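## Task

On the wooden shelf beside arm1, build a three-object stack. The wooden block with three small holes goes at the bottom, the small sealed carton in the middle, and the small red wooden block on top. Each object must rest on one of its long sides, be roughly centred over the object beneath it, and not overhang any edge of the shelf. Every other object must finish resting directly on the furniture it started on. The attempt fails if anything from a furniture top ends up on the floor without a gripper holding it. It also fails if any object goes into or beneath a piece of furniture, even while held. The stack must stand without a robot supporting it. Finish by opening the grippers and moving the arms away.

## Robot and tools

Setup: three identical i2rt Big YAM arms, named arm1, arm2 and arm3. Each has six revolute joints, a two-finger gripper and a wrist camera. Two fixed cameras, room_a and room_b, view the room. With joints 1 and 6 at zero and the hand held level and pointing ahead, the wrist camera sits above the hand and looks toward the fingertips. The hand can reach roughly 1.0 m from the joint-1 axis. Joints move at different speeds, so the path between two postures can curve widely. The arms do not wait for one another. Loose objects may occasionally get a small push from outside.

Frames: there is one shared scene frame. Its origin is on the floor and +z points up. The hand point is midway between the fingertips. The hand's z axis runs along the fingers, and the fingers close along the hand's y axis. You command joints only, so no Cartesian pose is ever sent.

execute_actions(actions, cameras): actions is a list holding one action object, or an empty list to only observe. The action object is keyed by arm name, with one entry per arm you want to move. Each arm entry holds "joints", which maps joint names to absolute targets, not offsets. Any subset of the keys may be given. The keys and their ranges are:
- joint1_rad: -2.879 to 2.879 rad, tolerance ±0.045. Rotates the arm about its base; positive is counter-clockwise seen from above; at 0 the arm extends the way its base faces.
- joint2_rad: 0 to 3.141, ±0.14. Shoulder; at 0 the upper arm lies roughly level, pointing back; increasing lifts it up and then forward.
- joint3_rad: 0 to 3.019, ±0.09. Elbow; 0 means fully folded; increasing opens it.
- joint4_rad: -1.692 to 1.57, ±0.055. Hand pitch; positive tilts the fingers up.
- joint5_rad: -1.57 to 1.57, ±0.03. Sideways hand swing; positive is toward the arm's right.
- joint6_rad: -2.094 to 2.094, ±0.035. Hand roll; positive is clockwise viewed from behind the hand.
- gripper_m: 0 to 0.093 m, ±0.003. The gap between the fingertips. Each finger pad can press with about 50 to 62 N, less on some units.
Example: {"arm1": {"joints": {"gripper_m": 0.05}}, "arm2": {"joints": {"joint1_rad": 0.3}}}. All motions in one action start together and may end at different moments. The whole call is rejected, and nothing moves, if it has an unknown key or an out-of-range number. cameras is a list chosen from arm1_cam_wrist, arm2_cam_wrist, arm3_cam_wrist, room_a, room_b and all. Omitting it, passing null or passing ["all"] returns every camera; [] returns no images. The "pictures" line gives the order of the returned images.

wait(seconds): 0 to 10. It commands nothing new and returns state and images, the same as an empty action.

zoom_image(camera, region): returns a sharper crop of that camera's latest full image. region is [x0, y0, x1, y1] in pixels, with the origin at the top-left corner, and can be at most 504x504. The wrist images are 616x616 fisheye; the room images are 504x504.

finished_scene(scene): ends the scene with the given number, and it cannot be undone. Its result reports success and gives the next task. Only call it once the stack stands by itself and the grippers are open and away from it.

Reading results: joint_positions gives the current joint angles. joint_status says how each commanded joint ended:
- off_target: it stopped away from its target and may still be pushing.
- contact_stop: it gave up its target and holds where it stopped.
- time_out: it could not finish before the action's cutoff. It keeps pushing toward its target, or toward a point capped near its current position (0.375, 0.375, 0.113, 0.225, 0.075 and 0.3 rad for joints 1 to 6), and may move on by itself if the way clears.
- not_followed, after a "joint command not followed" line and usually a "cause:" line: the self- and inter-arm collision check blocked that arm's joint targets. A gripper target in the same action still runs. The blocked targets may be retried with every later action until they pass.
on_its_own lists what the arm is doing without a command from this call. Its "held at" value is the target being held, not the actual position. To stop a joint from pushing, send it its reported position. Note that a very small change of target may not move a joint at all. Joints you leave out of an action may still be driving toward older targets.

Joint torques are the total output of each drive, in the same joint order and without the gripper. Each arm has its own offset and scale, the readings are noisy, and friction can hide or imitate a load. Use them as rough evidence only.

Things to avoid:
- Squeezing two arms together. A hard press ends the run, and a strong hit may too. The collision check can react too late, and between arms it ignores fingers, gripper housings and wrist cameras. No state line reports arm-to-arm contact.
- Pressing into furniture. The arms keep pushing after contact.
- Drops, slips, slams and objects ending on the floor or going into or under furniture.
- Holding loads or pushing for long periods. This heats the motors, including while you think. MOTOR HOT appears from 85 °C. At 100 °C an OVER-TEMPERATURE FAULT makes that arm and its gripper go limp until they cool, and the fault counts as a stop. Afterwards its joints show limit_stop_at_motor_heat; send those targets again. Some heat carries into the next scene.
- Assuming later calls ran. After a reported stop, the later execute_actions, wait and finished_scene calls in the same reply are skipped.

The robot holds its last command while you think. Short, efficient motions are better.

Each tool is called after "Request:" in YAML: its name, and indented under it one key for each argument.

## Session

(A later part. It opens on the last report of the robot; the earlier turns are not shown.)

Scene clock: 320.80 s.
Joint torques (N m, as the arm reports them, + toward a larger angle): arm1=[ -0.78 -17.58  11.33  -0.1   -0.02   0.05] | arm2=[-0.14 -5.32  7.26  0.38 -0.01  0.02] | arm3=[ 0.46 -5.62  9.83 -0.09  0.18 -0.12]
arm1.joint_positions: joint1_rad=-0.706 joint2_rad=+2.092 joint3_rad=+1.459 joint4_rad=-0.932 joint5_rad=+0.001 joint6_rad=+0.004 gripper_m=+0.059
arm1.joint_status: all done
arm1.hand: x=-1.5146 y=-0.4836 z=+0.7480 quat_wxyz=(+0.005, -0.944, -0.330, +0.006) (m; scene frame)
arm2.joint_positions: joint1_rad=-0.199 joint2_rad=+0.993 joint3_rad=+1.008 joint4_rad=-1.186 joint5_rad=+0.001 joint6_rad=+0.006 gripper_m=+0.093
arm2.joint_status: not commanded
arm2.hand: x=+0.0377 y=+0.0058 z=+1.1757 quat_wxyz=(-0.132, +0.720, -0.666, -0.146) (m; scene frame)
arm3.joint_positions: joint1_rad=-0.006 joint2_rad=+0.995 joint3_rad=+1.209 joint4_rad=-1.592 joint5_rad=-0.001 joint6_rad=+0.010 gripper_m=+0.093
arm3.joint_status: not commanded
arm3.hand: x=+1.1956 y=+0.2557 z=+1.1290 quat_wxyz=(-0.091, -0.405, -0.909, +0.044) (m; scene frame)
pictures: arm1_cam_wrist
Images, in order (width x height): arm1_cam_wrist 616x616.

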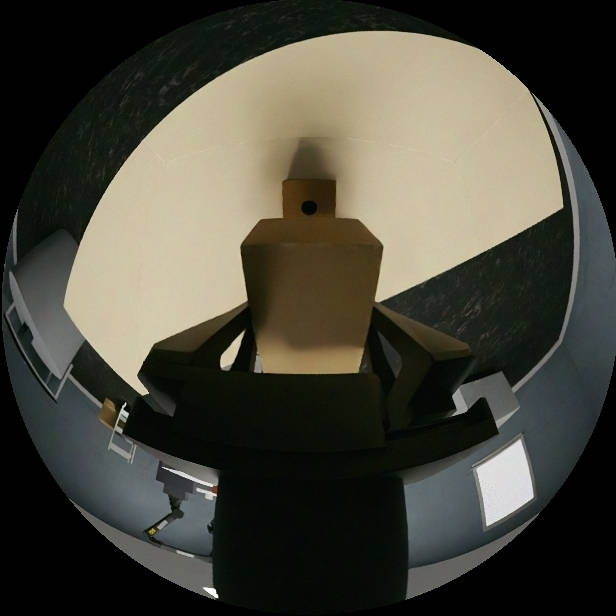

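Request:
execute_actions:
  actions:
    - {"arm1":{"joints":{"joint2_rad":2.19,"joint4_rad":-0.825}}}
  cameras: ["arm1_cam_wrist"]

Scene clock: 326.57 s.
Joint torques (N m, as the arm reports them, + toward a larger angle): arm1=[ -0.77 -17.82  10.69   1.01  -0.02   0.04] | arm2=[ 0.03 -5.19  7.28  0.5   0.    0.02] | arm3=[ 0.48 -5.63  9.82 -0.09  0.18 -0.12]
arm1.joint_positions: joint1_rad=-0.706 joint2_rad=+2.191 joint3_rad=+1.459 joint4_rad=-0.839 joint5_rad=+0.001 joint6_rad=+0.004 gripper_m=+0.059
arm1.joint_status: all done
arm1.hand: x=-1.5174 y=-0.4849 z=+0.6933 quat_wxyz=(+0.006, -0.944, -0.330, +0.004) (m; scene frame)
arm2.joint_positions: joint1_rad=-0.199 joint2_rad=+0.993 joint3_rad=+1.008 joint4_rad=-1.186 joint5_rad=+0.001 joint6_rad=+0.006 gripper_m=+0.093
arm2.joint_status: not commanded
arm2.hand: x=+0.0377 y=+0.0058 z=+1.1757 quat_wxyz=(-0.132, +0.720, -0.666, -0.146) (m; scene frame)
arm3.joint_positions: joint1_rad=-0.006 joint2_rad=+0.995 joint3_rad=+1.209 joint4_rad=-1.592 joint5_rad=-0.001 joint6_rad=+0.010 gripper_m=+0.093
arm3.joint_status: not commanded
arm3.hand: x=+1.1956 y=+0.2557 z=+1.1290 quat_wxyz=(-0.091, -0.405, -0.909, +0.044) (m; scene frame)
pictures: arm1_cam_wrist
Images, in order (width x height): arm1_cam_wrist 616x616.

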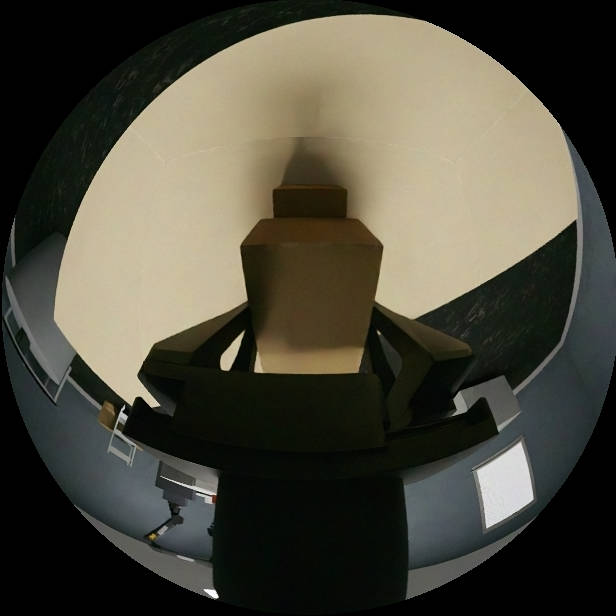

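Request:
execute_actions:
  actions:
    - {"arm1":{"joints":{"joint3_rad":1.44,"joint4_rad":-0.81}}}
  cameras: []

Scene clock: 331.00 s.
Joint torques (N m, as the arm reports them, + toward a larger angle): arm1=[ -0.73 -17.82   7.4    1.03  -0.01   0.04] | arm2=[-0.19 -4.95  7.27  0.53  0.02 -0.02] | arm3=[ 0.46 -5.62  9.83 -0.09  0.18 -0.12]
arm1.joint_positions: joint1_rad=-0.706 joint2_rad=+2.189 joint3_rad=+1.452 joint4_rad=-0.824 joint5_rad=+0.001 joint6_rad=+0.004 gripper_m=+0.059
arm1.joint_status: all done
arm1.hand: x=-1.5181 y=-0.4854 z=+0.6922 quat_wxyz=(+0.005, -0.944, -0.330, +0.009) (m; scene frame)
arm2.joint_positions: joint1_rad=-0.199 joint2_rad=+0.993 joint3_rad=+1.008 joint4_rad=-1.186 joint5_rad=+0.001 joint6_rad=+0.006 gripper_m=+0.093
arm2.joint_status: not commanded
arm2.hand: x=+0.0377 y=+0.0058 z=+1.1757 quat_wxyz=(-0.132, +0.720, -0.666, -0.146) (m; scene frame)
arm3.joint_positions: joint1_rad=-0.006 joint2_rad=+0.995 joint3_rad=+1.209 joint4_rad=-1.592 joint5_rad=-0.001 joint6_rad=+0.010 gripper_m=+0.093
arm3.joint_status: not commanded
arm3.hand: x=+1.1956 y=+0.2557 z=+1.1290 quat_wxyz=(-0.091, -0.405, -0.909, +0.044) (m; scene frame)
pictures: none
No camera images: the call's "cameras" was empty. Leave "cameras" out to get every camera's image.

Request:
execute_actions:
  actions:
    - {"arm1":{"joints":{"joint3_rad":1.42}}}
  cameras: ["arm1_cam_wrist"]

Scene clock: 334.10 s.
Joint torques (N m, as the arm reports them, + toward a larger angle): arm1=[ -0.78 -17.04   7.01   0.88  -0.02   0.04] | arm2=[-0.26 -4.77  7.17  0.4   0.    0.01] | arm3=[ 0.45 -5.62  9.83 -0.09  0.18 -0.12]
arm1.joint_positions: joint1_rad=-0.706 joint2_rad=+2.182 joint3_rad=+1.436 joint4_rad=-0.821 joint5_rad=+0.001 joint6_rad=+0.004 gripper_m=+0.059
arm1.joint_status: all done
arm1.hand: x=-1.5135 y=-0.4818 z=+0.6916 quat_wxyz=(+0.006, -0.944, -0.330, +0.006) (m; scene frame)
arm2.joint_positions: joint1_rad=-0.199 joint2_rad=+0.993 joint3_rad=+1.008 joint4_rad=-1.186 joint5_rad=+0.001 joint6_rad=+0.006 gripper_m=+0.093
arm2.joint_status: not commanded
arm2.hand: x=+0.0377 y=+0.0058 z=+1.1757 quat_wxyz=(-0.132, +0.720, -0.666, -0.146) (m; scene frame)
arm3.joint_positions: joint1_rad=-0.006 joint2_rad=+0.995 joint3_rad=+1.209 joint4_rad=-1.592 joint5_rad=-0.001 joint6_rad=+0.010 gripper_m=+0.093
arm3.joint_status: not commanded
arm3.hand: x=+1.1956 y=+0.2557 z=+1.1290 quat_wxyz=(-0.091, -0.405, -0.909, +0.044) (m; scene frame)
pictures: arm1_cam_wrist
Images, in order (width x height): arm1_cam_wrist 616x616.

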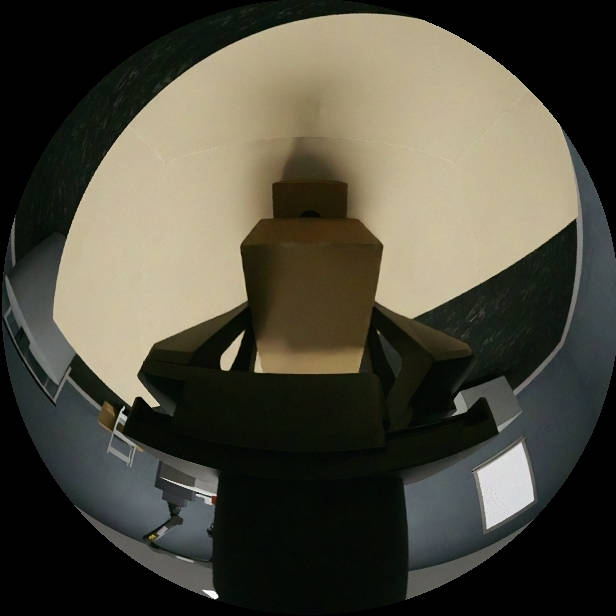

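Contact (q2 is being pushed back). Release.

Request:
execute_actions:
  actions:
    - {"arm1":{"joints":{"joint2_rad":2.172,"joint3_rad":1.436,"gripper_m":0.093}}}
  cameras: []

Request:
execute_actions:
  actions:
    - {"arm1":{"joints":{"joint2_rad":1.95,"joint3_rad":1.46,"joint4_rad":-1.07}}}
  cameras: ["arm1_cam_wrist"]

Scene clock: 340.00 s.
Joint torques (N m, as the arm reports them, + toward a larger angle): arm1=[ -0.75 -18.43   8.39   0.88  -0.02   0.04] | arm2=[-0.39 -4.97  7.38  0.47 -0.02  0.  ] | arm3=[ 0.48 -5.6   9.82 -0.08  0.18 -0.12]
arm1.joint_positions: joint1_rad=-0.706 joint2_rad=+2.181 joint3_rad=+1.436 joint4_rad=-0.821 joint5_rad=+0.001 joint6_rad=+0.004 gripper_m=+0.093
arm1.joint_status: all done
arm1.hand: x=-1.5137 y=-0.4820 z=+0.6922 quat_wxyz=(+0.005, -0.944, -0.330, +0.006) (m; scene frame)
arm2.joint_positions: joint1_rad=-0.199 joint2_rad=+0.993 joint3_rad=+1.008 joint4_rad=-1.186 joint5_rad=+0.001 joint6_rad=+0.006 gripper_m=+0.093
arm2.joint_status: not commanded
arm2.hand: x=+0.0377 y=+0.0058 z=+1.1757 quat_wxyz=(-0.132, +0.720, -0.666, -0.146) (m; scene frame)
arm3.joint_positions: joint1_rad=-0.006 joint2_rad=+0.995 joint3_rad=+1.209 joint4_rad=-1.592 joint5_rad=-0.001 joint6_rad=+0.010 gripper_m=+0.093
arm3.joint_status: not commanded
arm3.hand: x=+1.1956 y=+0.2557 z=+1.1290 quat_wxyz=(-0.091, -0.405, -0.909, +0.044) (m; scene frame)
pictures: none
No camera images: the call's "cameras" was empty. Leave "cameras" out to get every camera's image.

Scene clock: 341.23 s.
Joint torques (N m, as the arm reports them, + toward a larger angle): arm1=[ -0.74 -14.37  11.52  -0.11  -0.02   0.03] | arm2=[-0.17 -5.43  7.16  0.46 -0.02 -0.01] | arm3=[ 0.49 -5.6   9.83 -0.09  0.18 -0.12]
arm1.joint_positions: joint1_rad=-0.706 joint2_rad=+1.928 joint3_rad=+1.442 joint4_rad=-1.056 joint5_rad=+0.001 joint6_rad=+0.004 gripper_m=+0.093
arm1.joint_status: all done
arm1.hand: x=-1.5014 y=-0.4744 z=+0.8325 quat_wxyz=(+0.001, -0.944, -0.330, +0.017) (m; scene frame)
arm2.joint_positions: joint1_rad=-0.199 joint2_rad=+0.993 joint3_rad=+1.008 joint4_rad=-1.186 joint5_rad=+0.001 joint6_rad=+0.006 gripper_m=+0.093
arm2.joint_status: not commanded
arm2.hand: x=+0.0377 y=+0.0058 z=+1.1757 quat_wxyz=(-0.132, +0.720, -0.666, -0.146) (m; scene frame)
arm3.joint_positions: joint1_rad=-0.006 joint2_rad=+0.995 joint3_rad=+1.209 joint4_rad=-1.592 joint5_rad=-0.001 joint6_rad=+0.010 gripper_m=+0.093
arm3.joint_status: not commanded
arm3.hand: x=+1.1956 y=+0.2557 z=+1.1290 quat_wxyz=(-0.091, -0.405, -0.909, +0.044) (m; scene frame)
pictures: arm1_cam_wrist
Images, in order (width x height): arm1_cam_wrist 616x616.

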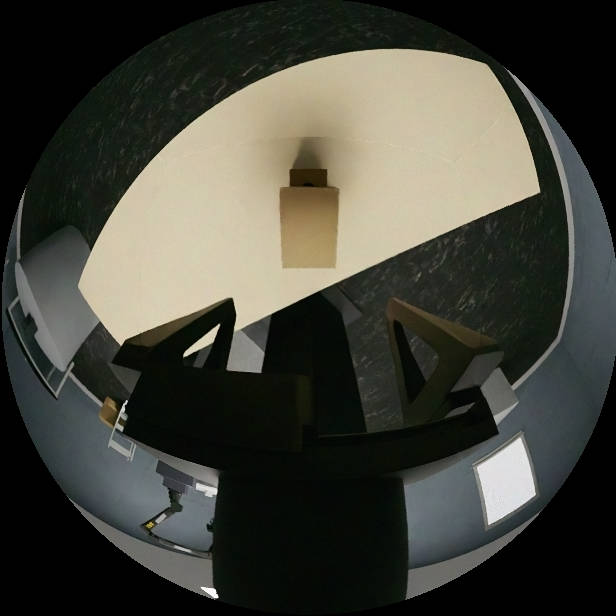

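Request:
execute_actions:
  actions:
    - {"arm1":{"joints":{"joint1_rad":1.598,"joint2_rad":1.79,"joint3_rad":1.46,"joint4_rad":-1.22,"joint6_rad":0.02}}}
  cameras: ["arm1_cam_wrist","room_a"]

Scene clock: 355.37 s.
Joint torques (N m, as the arm reports them, + toward a larger angle): arm1=[ -0.41 -13.83  11.78  -0.11   0.04   0.02] | arm2=[-0.53 -5.14  7.22  0.44 -0.04  0.02] | arm3=[ 0.48 -5.61  9.82 -0.09  0.18 -0.12]
arm1.joint_positions: joint1_rad=+1.607 joint2_rad=+1.780 joint3_rad=+1.444 joint4_rad=-1.206 joint5_rad=-0.001 joint6_rad=+0.014 gripper_m=+0.093
arm1.joint_status: all done
arm1.hand: x=-0.5334 y=-0.2037 z=+0.9025 quat_wxyz=(-0.009, -0.083, -0.997, -0.003) (m; scene frame)
arm2.joint_positions: joint1_rad=-0.199 joint2_rad=+0.993 joint3_rad=+1.008 joint4_rad=-1.186 joint5_rad=+0.001 joint6_rad=+0.006 gripper_m=+0.093
arm2.joint_status: not commanded
arm2.hand: x=+0.0377 y=+0.0058 z=+1.1757 quat_wxyz=(-0.132, +0.720, -0.666, -0.146) (m; scene frame)
arm3.joint_positions: joint1_rad=-0.006 joint2_rad=+0.995 joint3_rad=+1.209 joint4_rad=-1.592 joint5_rad=-0.001 joint6_rad=+0.010 gripper_m=+0.093
arm3.joint_status: not commanded
arm3.hand: x=+1.1956 y=+0.2557 z=+1.1290 quat_wxyz=(-0.091, -0.405, -0.909, +0.044) (m; scene frame)
pictures: arm1_cam_wrist, room_a
Images, in order (width x height): arm1_cam_wrist 616x616, room_a 504x504.

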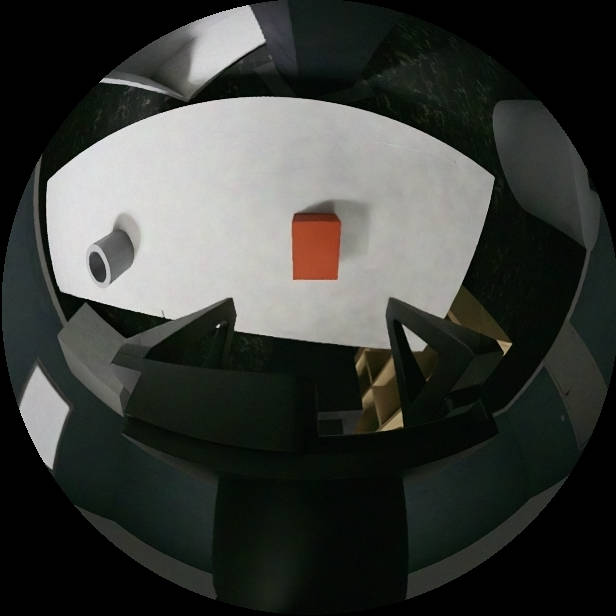

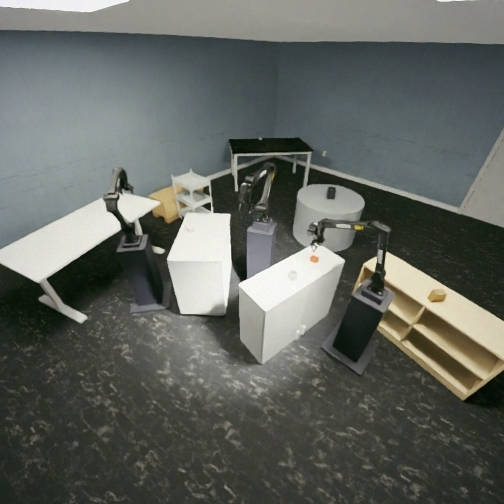

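Request:
execute_actions:
  actions:
    - {"arm1":{"joints":{"joint1_rad":1.588,"joint2_rad":1.91,"joint3_rad":1.325,"joint4_rad":-0.945}}}
  cameras: ["arm1_cam_wrist"]

Scene clock: 362.93 s.
Joint torques (N m, as the arm reports them, + toward a larger angle): arm1=[ -0.59 -15.5   10.27   1.03   0.04   0.02] | arm2=[-0.48 -5.23  7.27  0.48  0.    0.02] | arm3=[ 0.46 -5.61  9.82 -0.09  0.18 -0.12]
arm1.joint_positions: joint1_rad=+1.598 joint2_rad=+1.915 joint3_rad=+1.311 joint4_rad=-0.960 joint5_rad=-0.001 joint6_rad=+0.014 gripper_m=+0.093
arm1.joint_status: all done
arm1.hand: x=-0.5401 y=-0.2072 z=+0.7885 quat_wxyz=(+0.002, -0.087, -0.996, -0.004) (m; scene frame)
arm2.joint_positions: joint1_rad=-0.199 joint2_rad=+0.993 joint3_rad=+1.008 joint4_rad=-1.186 joint5_rad=+0.001 joint6_rad=+0.006 gripper_m=+0.093
arm2.joint_status: not commanded
arm2.hand: x=+0.0377 y=+0.0058 z=+1.1757 quat_wxyz=(-0.132, +0.720, -0.666, -0.146) (m; scene frame)
arm3.joint_positions: joint1_rad=-0.006 joint2_rad=+0.995 joint3_rad=+1.209 joint4_rad=-1.592 joint5_rad=-0.001 joint6_rad=+0.010 gripper_m=+0.093
arm3.joint_status: not commanded
arm3.hand: x=+1.1956 y=+0.2557 z=+1.1290 quat_wxyz=(-0.091, -0.405, -0.909, +0.044) (m; scene frame)
pictures: arm1_cam_wrist
Images, in order (width x height): arm1_cam_wrist 616x616.

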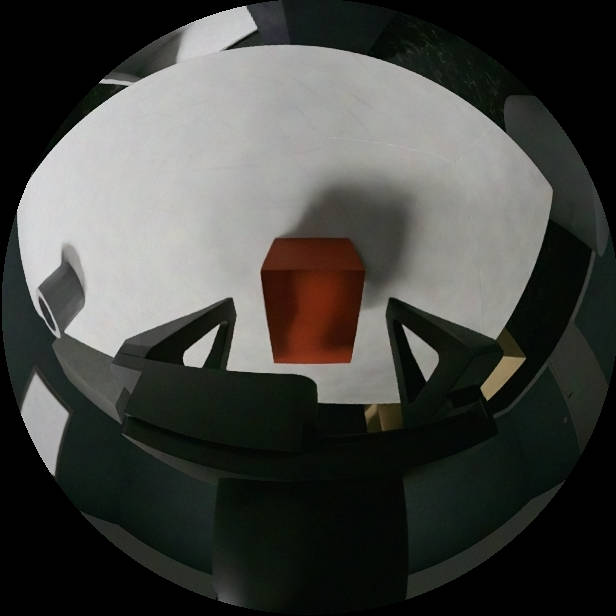

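Request:
execute_actions:
  actions:
    - {"arm1":{"joints":{"gripper_m":0.02}}}
  cameras: []

Request:
execute_actions:
  actions:
    - {"arm1":{"joints":{"joint1_rad":-0.697,"joint2_rad":1.93,"joint3_rad":1.54,"joint4_rad":-1.17,"joint6_rad":0.0}}}
  cameras: ["arm1_cam_wrist"]

Scene clock: 370.27 s.
Joint torques (N m, as the arm reports them, + toward a larger angle): arm1=[ -0.59 -15.72  10.33   1.02   0.03   0.02] | arm2=[ 0.3  -5.08  7.29  0.4  -0.03 -0.01] | arm3=[ 0.45 -5.61  9.83 -0.09  0.18 -0.12]
arm1.joint_positions: joint1_rad=+1.598 joint2_rad=+1.915 joint3_rad=+1.311 joint4_rad=-0.960 joint5_rad=+0.000 joint6_rad=+0.014 gripper_m=+0.044
arm1.joint_status: gripper_m off_target (ended at +0.044, target +0.020)
arm1.hand: x=-0.5401 y=-0.2073 z=+0.7885 quat_wxyz=(+0.002, -0.087, -0.996, -0.004) (m; scene frame)
arm2.joint_positions: joint1_rad=-0.199 joint2_rad=+0.993 joint3_rad=+1.008 joint4_rad=-1.186 joint5_rad=+0.001 joint6_rad=+0.006 gripper_m=+0.093
arm2.joint_status: not commanded
arm2.hand: x=+0.0377 y=+0.0058 z=+1.1757 quat_wxyz=(-0.132, +0.720, -0.666, -0.146) (m; scene frame)
arm3.joint_positions: joint1_rad=-0.006 joint2_rad=+0.995 joint3_rad=+1.209 joint4_rad=-1.592 joint5_rad=-0.001 joint6_rad=+0.010 gripper_m=+0.093
arm3.joint_status: not commanded
arm3.hand: x=+1.1956 y=+0.2557 z=+1.1290 quat_wxyz=(-0.091, -0.405, -0.909, +0.044) (m; scene frame)
pictures: none
No camera images: the call's "cameras" was empty. Leave "cameras" out to get every camera's image.

Scene clock: 372.63 s.
Joint torques (N m, as the arm reports them, + toward a larger angle): arm1=[  0.53 -15.86  11.55  -0.11  -0.03  -0.07] | arm2=[-0.33 -5.19  7.36  0.48 -0.01 -0.01] | arm3=[ 0.44 -5.62  9.82 -0.08  0.18 -0.12]
arm1.joint_positions: joint1_rad=-0.706 joint2_rad=+1.924 joint3_rad=+1.525 joint4_rad=-1.157 joint5_rad=+0.002 joint6_rad=+0.006 gripper_m=+0.044
arm1.joint_status: all done
arm1.hand: x=-1.5086 y=-0.4803 z=+0.8631 quat_wxyz=(+0.004, -0.944, -0.329, +0.011) (m; scene frame)
arm2.joint_positions: joint1_rad=-0.199 joint2_rad=+0.993 joint3_rad=+1.008 joint4_rad=-1.186 joint5_rad=+0.001 joint6_rad=+0.006 gripper_m=+0.093
arm2.joint_status: not commanded
arm2.hand: x=+0.0377 y=+0.0058 z=+1.1757 quat_wxyz=(-0.132, +0.720, -0.666, -0.146) (m; scene frame)
arm3.joint_positions: joint1_rad=-0.006 joint2_rad=+0.995 joint3_rad=+1.209 joint4_rad=-1.592 joint5_rad=-0.001 joint6_rad=+0.010 gripper_m=+0.093
arm3.joint_status: not commanded
arm3.hand: x=+1.1956 y=+0.2557 z=+1.1290 quat_wxyz=(-0.091, -0.405, -0.909, +0.044) (m; scene frame)
pictures: arm1_cam_wrist
Images, in order (width x height): arm1_cam_wrist 616x616.

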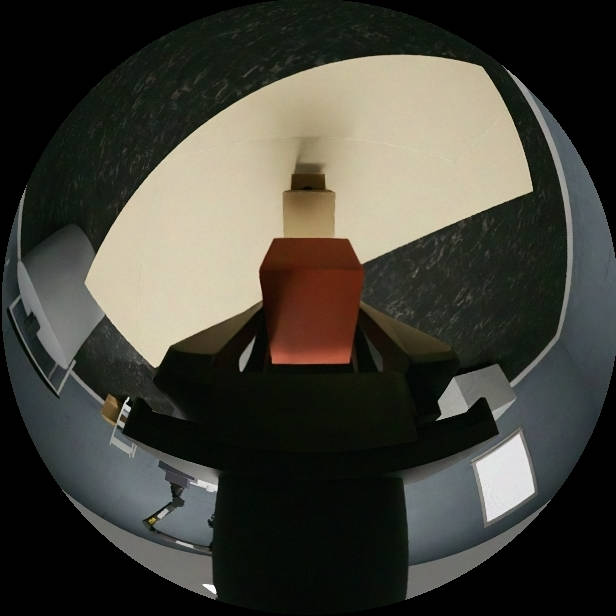

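Request:
execute_actions:
  actions:
    - {"arm1":{"joints":{"joint2_rad":2.095,"joint3_rad":1.46,"joint4_rad":-0.905}}}
  cameras: ["arm1_cam_wrist"]

Scene clock: 378.07 s.
Joint torques (N m, as the arm reports them, + toward a larger angle): arm1=[  0.47 -17.65   9.83   1.05   0.02  -0.07] | arm2=[-0.36 -5.07  7.31  0.48 -0.01  0.03] | arm3=[ 0.47 -5.61  9.83 -0.08  0.18 -0.12]
arm1.joint_positions: joint1_rad=-0.705 joint2_rad=+2.099 joint3_rad=+1.451 joint4_rad=-0.919 joint5_rad=+0.001 joint6_rad=+0.006 gripper_m=+0.044
arm1.joint_status: all done
arm1.hand: x=-1.5130 y=-0.4827 z=+0.7419 quat_wxyz=(+0.005, -0.944, -0.330, +0.005) (m; scene frame)
arm2.joint_positions: joint1_rad=-0.199 joint2_rad=+0.993 joint3_rad=+1.008 joint4_rad=-1.186 joint5_rad=+0.001 joint6_rad=+0.006 gripper_m=+0.093
arm2.joint_status: not commanded
arm2.hand: x=+0.0377 y=+0.0058 z=+1.1757 quat_wxyz=(-0.132, +0.720, -0.666, -0.146) (m; scene frame)
arm3.joint_positions: joint1_rad=-0.006 joint2_rad=+0.995 joint3_rad=+1.209 joint4_rad=-1.592 joint5_rad=-0.001 joint6_rad=+0.010 gripper_m=+0.093
arm3.joint_status: not commanded
arm3.hand: x=+1.1956 y=+0.2557 z=+1.1290 quat_wxyz=(-0.091, -0.405, -0.909, +0.044) (m; scene frame)
pictures: arm1_cam_wrist
Images, in order (width x height): arm1_cam_wrist 616x616.

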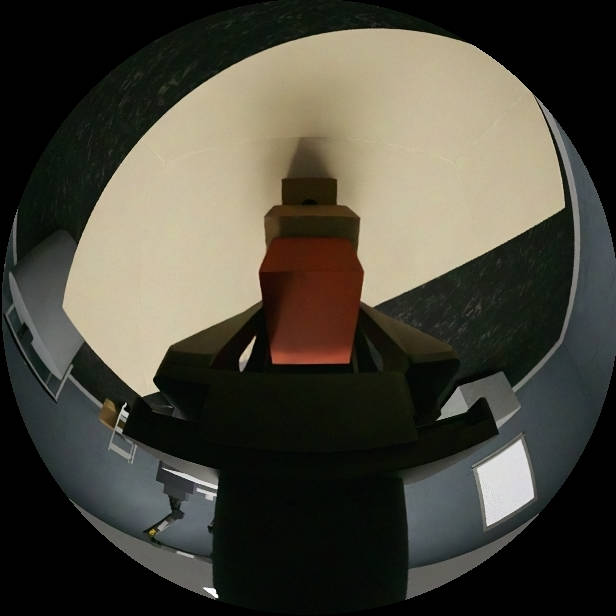

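Request:
execute_actions:
  actions:
    - {"arm1":{"joints":{"joint2_rad":2.125,"joint4_rad":-0.89}}}
  cameras: ["arm1_cam_wrist"]

Scene clock: 381.33 s.
Joint torques (N m, as the arm reports them, + toward a larger angle): arm1=[  0.41 -15.4    9.83   1.09   0.01  -0.07] | arm2=[-0.48 -4.98  7.18  0.38 -0.02  0.  ] | arm3=[ 0.43 -5.58  9.83 -0.09  0.18 -0.12]
arm1.joint_positions: joint1_rad=-0.705 joint2_rad=+2.099 joint3_rad=+1.451 joint4_rad=-0.905 joint5_rad=+0.001 joint6_rad=+0.006 gripper_m=+0.044
arm1.joint_status: all done
arm1.hand: x=-1.5157 y=-0.4848 z=+0.7417 quat_wxyz=(+0.003, -0.944, -0.330, +0.012) (m; scene frame)
arm2.joint_positions: joint1_rad=-0.199 joint2_rad=+0.993 joint3_rad=+1.008 joint4_rad=-1.186 joint5_rad=+0.001 joint6_rad=+0.006 gripper_m=+0.093
arm2.joint_status: not commanded
arm2.hand: x=+0.0377 y=+0.0058 z=+1.1757 quat_wxyz=(-0.132, +0.720, -0.666, -0.146) (m; scene frame)
arm3.joint_positions: joint1_rad=-0.006 joint2_rad=+0.995 joint3_rad=+1.209 joint4_rad=-1.592 joint5_rad=-0.001 joint6_rad=+0.010 gripper_m=+0.093
arm3.joint_status: not commanded
arm3.hand: x=+1.1956 y=+0.2557 z=+1.1290 quat_wxyz=(-0.091, -0.405, -0.909, +0.044) (m; scene frame)
pictures: arm1_cam_wrist
Images, in order (width x height): arm1_cam_wrist 616x616.

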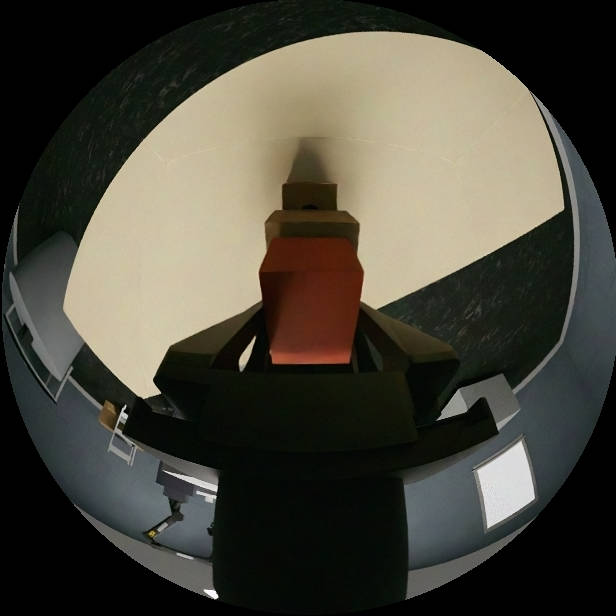

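Request:
execute_actions:
  actions:
    - {"arm1":{"joints":{"joint3_rad":1.43}}}
  cameras: ["arm1_cam_wrist"]

Scene clock: 384.37 s.
Joint torques (N m, as the arm reports them, + toward a larger angle): arm1=[  0.42 -15.49   8.63   0.94   0.02  -0.07] | arm2=[-0.03 -5.02  7.26  0.36 -0.01  0.03] | arm3=[ 0.45 -5.61  9.82 -0.09  0.18 -0.12]
arm1.joint_positions: joint1_rad=-0.705 joint2_rad=+2.100 joint3_rad=+1.433 joint4_rad=-0.902 joint5_rad=+0.000 joint6_rad=+0.006 gripper_m=+0.044
arm1.joint_status: all done
arm1.hand: x=-1.5097 y=-0.4800 z=+0.7361 quat_wxyz=(+0.005, -0.944, -0.330, +0.004) (m; scene frame)
arm2.joint_positions: joint1_rad=-0.199 joint2_rad=+0.993 joint3_rad=+1.008 joint4_rad=-1.186 joint5_rad=+0.001 joint6_rad=+0.006 gripper_m=+0.093
arm2.joint_status: not commanded
arm2.hand: x=+0.0377 y=+0.0058 z=+1.1757 quat_wxyz=(-0.132, +0.720, -0.666, -0.146) (m; scene frame)
arm3.joint_positions: joint1_rad=-0.006 joint2_rad=+0.995 joint3_rad=+1.209 joint4_rad=-1.592 joint5_rad=-0.001 joint6_rad=+0.010 gripper_m=+0.093
arm3.joint_status: not commanded
arm3.hand: x=+1.1956 y=+0.2557 z=+1.1290 quat_wxyz=(-0.091, -0.405, -0.909, +0.044) (m; scene frame)
pictures: arm1_cam_wrist
Images, in order (width x height): arm1_cam_wrist 616x616.

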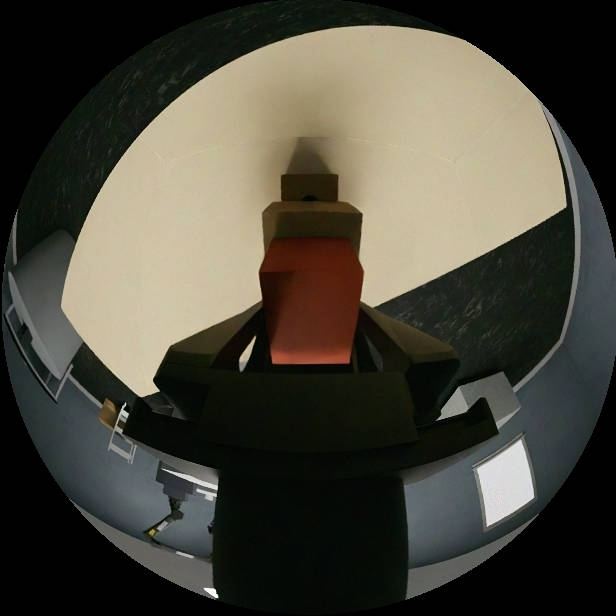

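Request:
execute_actions:
  actions:
    - {"arm1":{"joints":{"joint2_rad":2.095,"joint3_rad":1.435,"gripper_m":0.093}}}
  cameras: []

Request:
execute_actions:
  actions:
    - {"arm1":{"joints":{"joint2_rad":1.75,"joint3_rad":1.46,"joint4_rad":-1.25}}}
  cameras: ["arm1_cam_wrist","room_a"]

Scene clock: 390.37 s.
Joint torques (N m, as the arm reports them, + toward a larger angle): arm1=[  0.47 -17.45   9.04   0.94   0.02  -0.07] | arm2=[-0.6  -5.24  7.32  0.43 -0.02  0.  ] | arm3=[ 0.46 -5.6   9.82 -0.08  0.18 -0.12]
arm1.joint_positions: joint1_rad=-0.705 joint2_rad=+2.100 joint3_rad=+1.433 joint4_rad=-0.902 joint5_rad=+0.000 joint6_rad=+0.006 gripper_m=+0.093
arm1.joint_status: all done
arm1.hand: x=-1.5097 y=-0.4800 z=+0.7361 quat_wxyz=(+0.005, -0.944, -0.330, +0.004) (m; scene frame)
arm2.joint_positions: joint1_rad=-0.199 joint2_rad=+0.993 joint3_rad=+1.008 joint4_rad=-1.186 joint5_rad=+0.001 joint6_rad=+0.006 gripper_m=+0.093
arm2.joint_status: not commanded
arm2.hand: x=+0.0377 y=+0.0058 z=+1.1757 quat_wxyz=(-0.132, +0.720, -0.666, -0.146) (m; scene frame)
arm3.joint_positions: joint1_rad=-0.006 joint2_rad=+0.995 joint3_rad=+1.209 joint4_rad=-1.592 joint5_rad=-0.001 joint6_rad=+0.010 gripper_m=+0.093
arm3.joint_status: not commanded
arm3.hand: x=+1.1956 y=+0.2557 z=+1.1290 quat_wxyz=(-0.091, -0.405, -0.909, +0.044) (m; scene frame)
pictures: none
No camera images: the call's "cameras" was empty. Leave "cameras" out to get every camera's image.

Scene clock: 391.70 s.
Joint torques (N m, as the arm reports them, + toward a larger angle): arm1=[  0.5  -12.55  12.11  -0.08   0.02  -0.07] | arm2=[-0.55 -4.9   7.25  0.36  0.    0.03] | arm3=[ 0.48 -5.6   9.82 -0.08  0.18 -0.12]
arm1.joint_positions: joint1_rad=-0.705 joint2_rad=+1.735 joint3_rad=+1.443 joint4_rad=-1.236 joint5_rad=+0.000 joint6_rad=+0.006 gripper_m=+0.093
arm1.joint_status: all done
arm1.hand: x=-1.4725 y=-0.4533 z=+0.9326 quat_wxyz=(-0.002, -0.944, -0.330, +0.024) (m; scene frame)
arm2.joint_positions: joint1_rad=-0.199 joint2_rad=+0.993 joint3_rad=+1.008 joint4_rad=-1.186 joint5_rad=+0.001 joint6_rad=+0.006 gripper_m=+0.093
arm2.joint_status: not commanded
arm2.hand: x=+0.0377 y=+0.0058 z=+1.1757 quat_wxyz=(-0.132, +0.720, -0.666, -0.146) (m; scene frame)
arm3.joint_positions: joint1_rad=-0.006 joint2_rad=+0.995 joint3_rad=+1.209 joint4_rad=-1.592 joint5_rad=-0.001 joint6_rad=+0.010 gripper_m=+0.093
arm3.joint_status: not commanded
arm3.hand: x=+1.1956 y=+0.2557 z=+1.1290 quat_wxyz=(-0.091, -0.405, -0.909, +0.044) (m; scene frame)
pictures: arm1_cam_wrist, room_a
Images, in order (width x height): arm1_cam_wrist 616x616, room_a 504x504.

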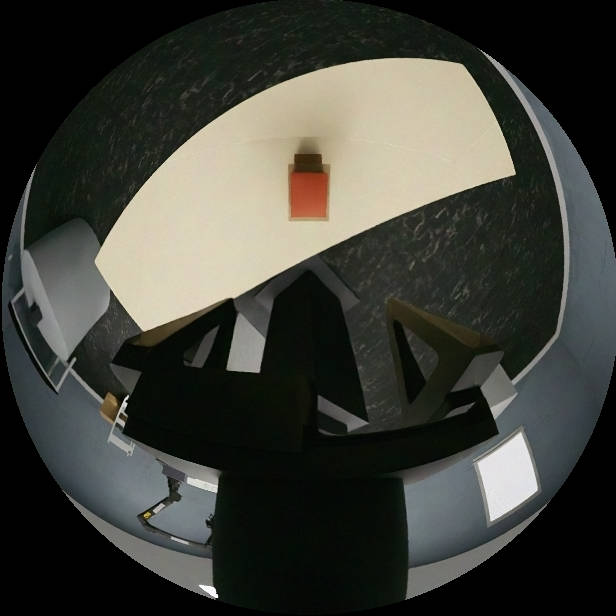

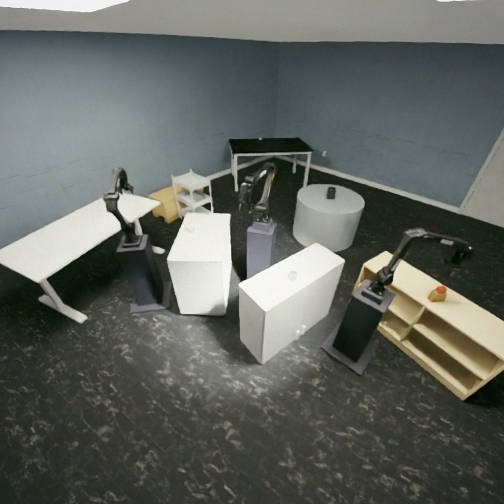

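Request:
zoom_image:
  camera: "arm1_cam_wrist"
  region: [260, 130, 370, 240]

Request:
zoom_image:
  camera: "room_a"
  region: [405, 265, 475, 325]

Region (260, 130, 370, 240) of arm1_cam_wrist's 616x616 image, scaled by 4.582, with more detail than that image has.

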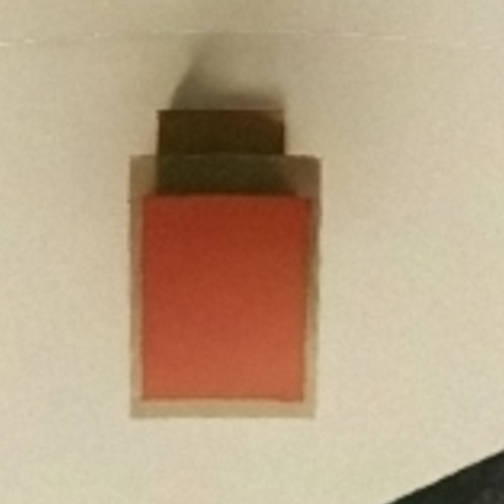

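Region (405, 265, 475, 325) of room_a's 504x504 image, scaled by 7.200, with more detail than that image has; it fills the top 432 rows of this view, and the rest is white.

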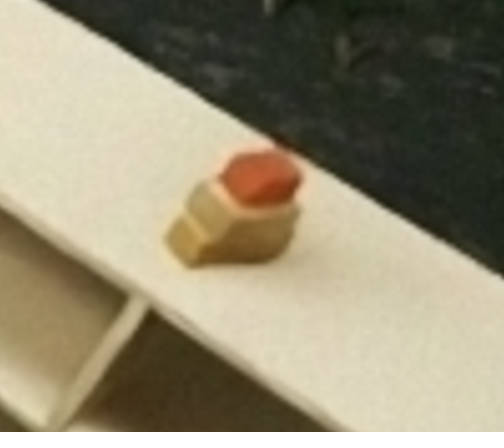

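Request:
finished_scene:
  scene: 2

The scene is finished: the task was done.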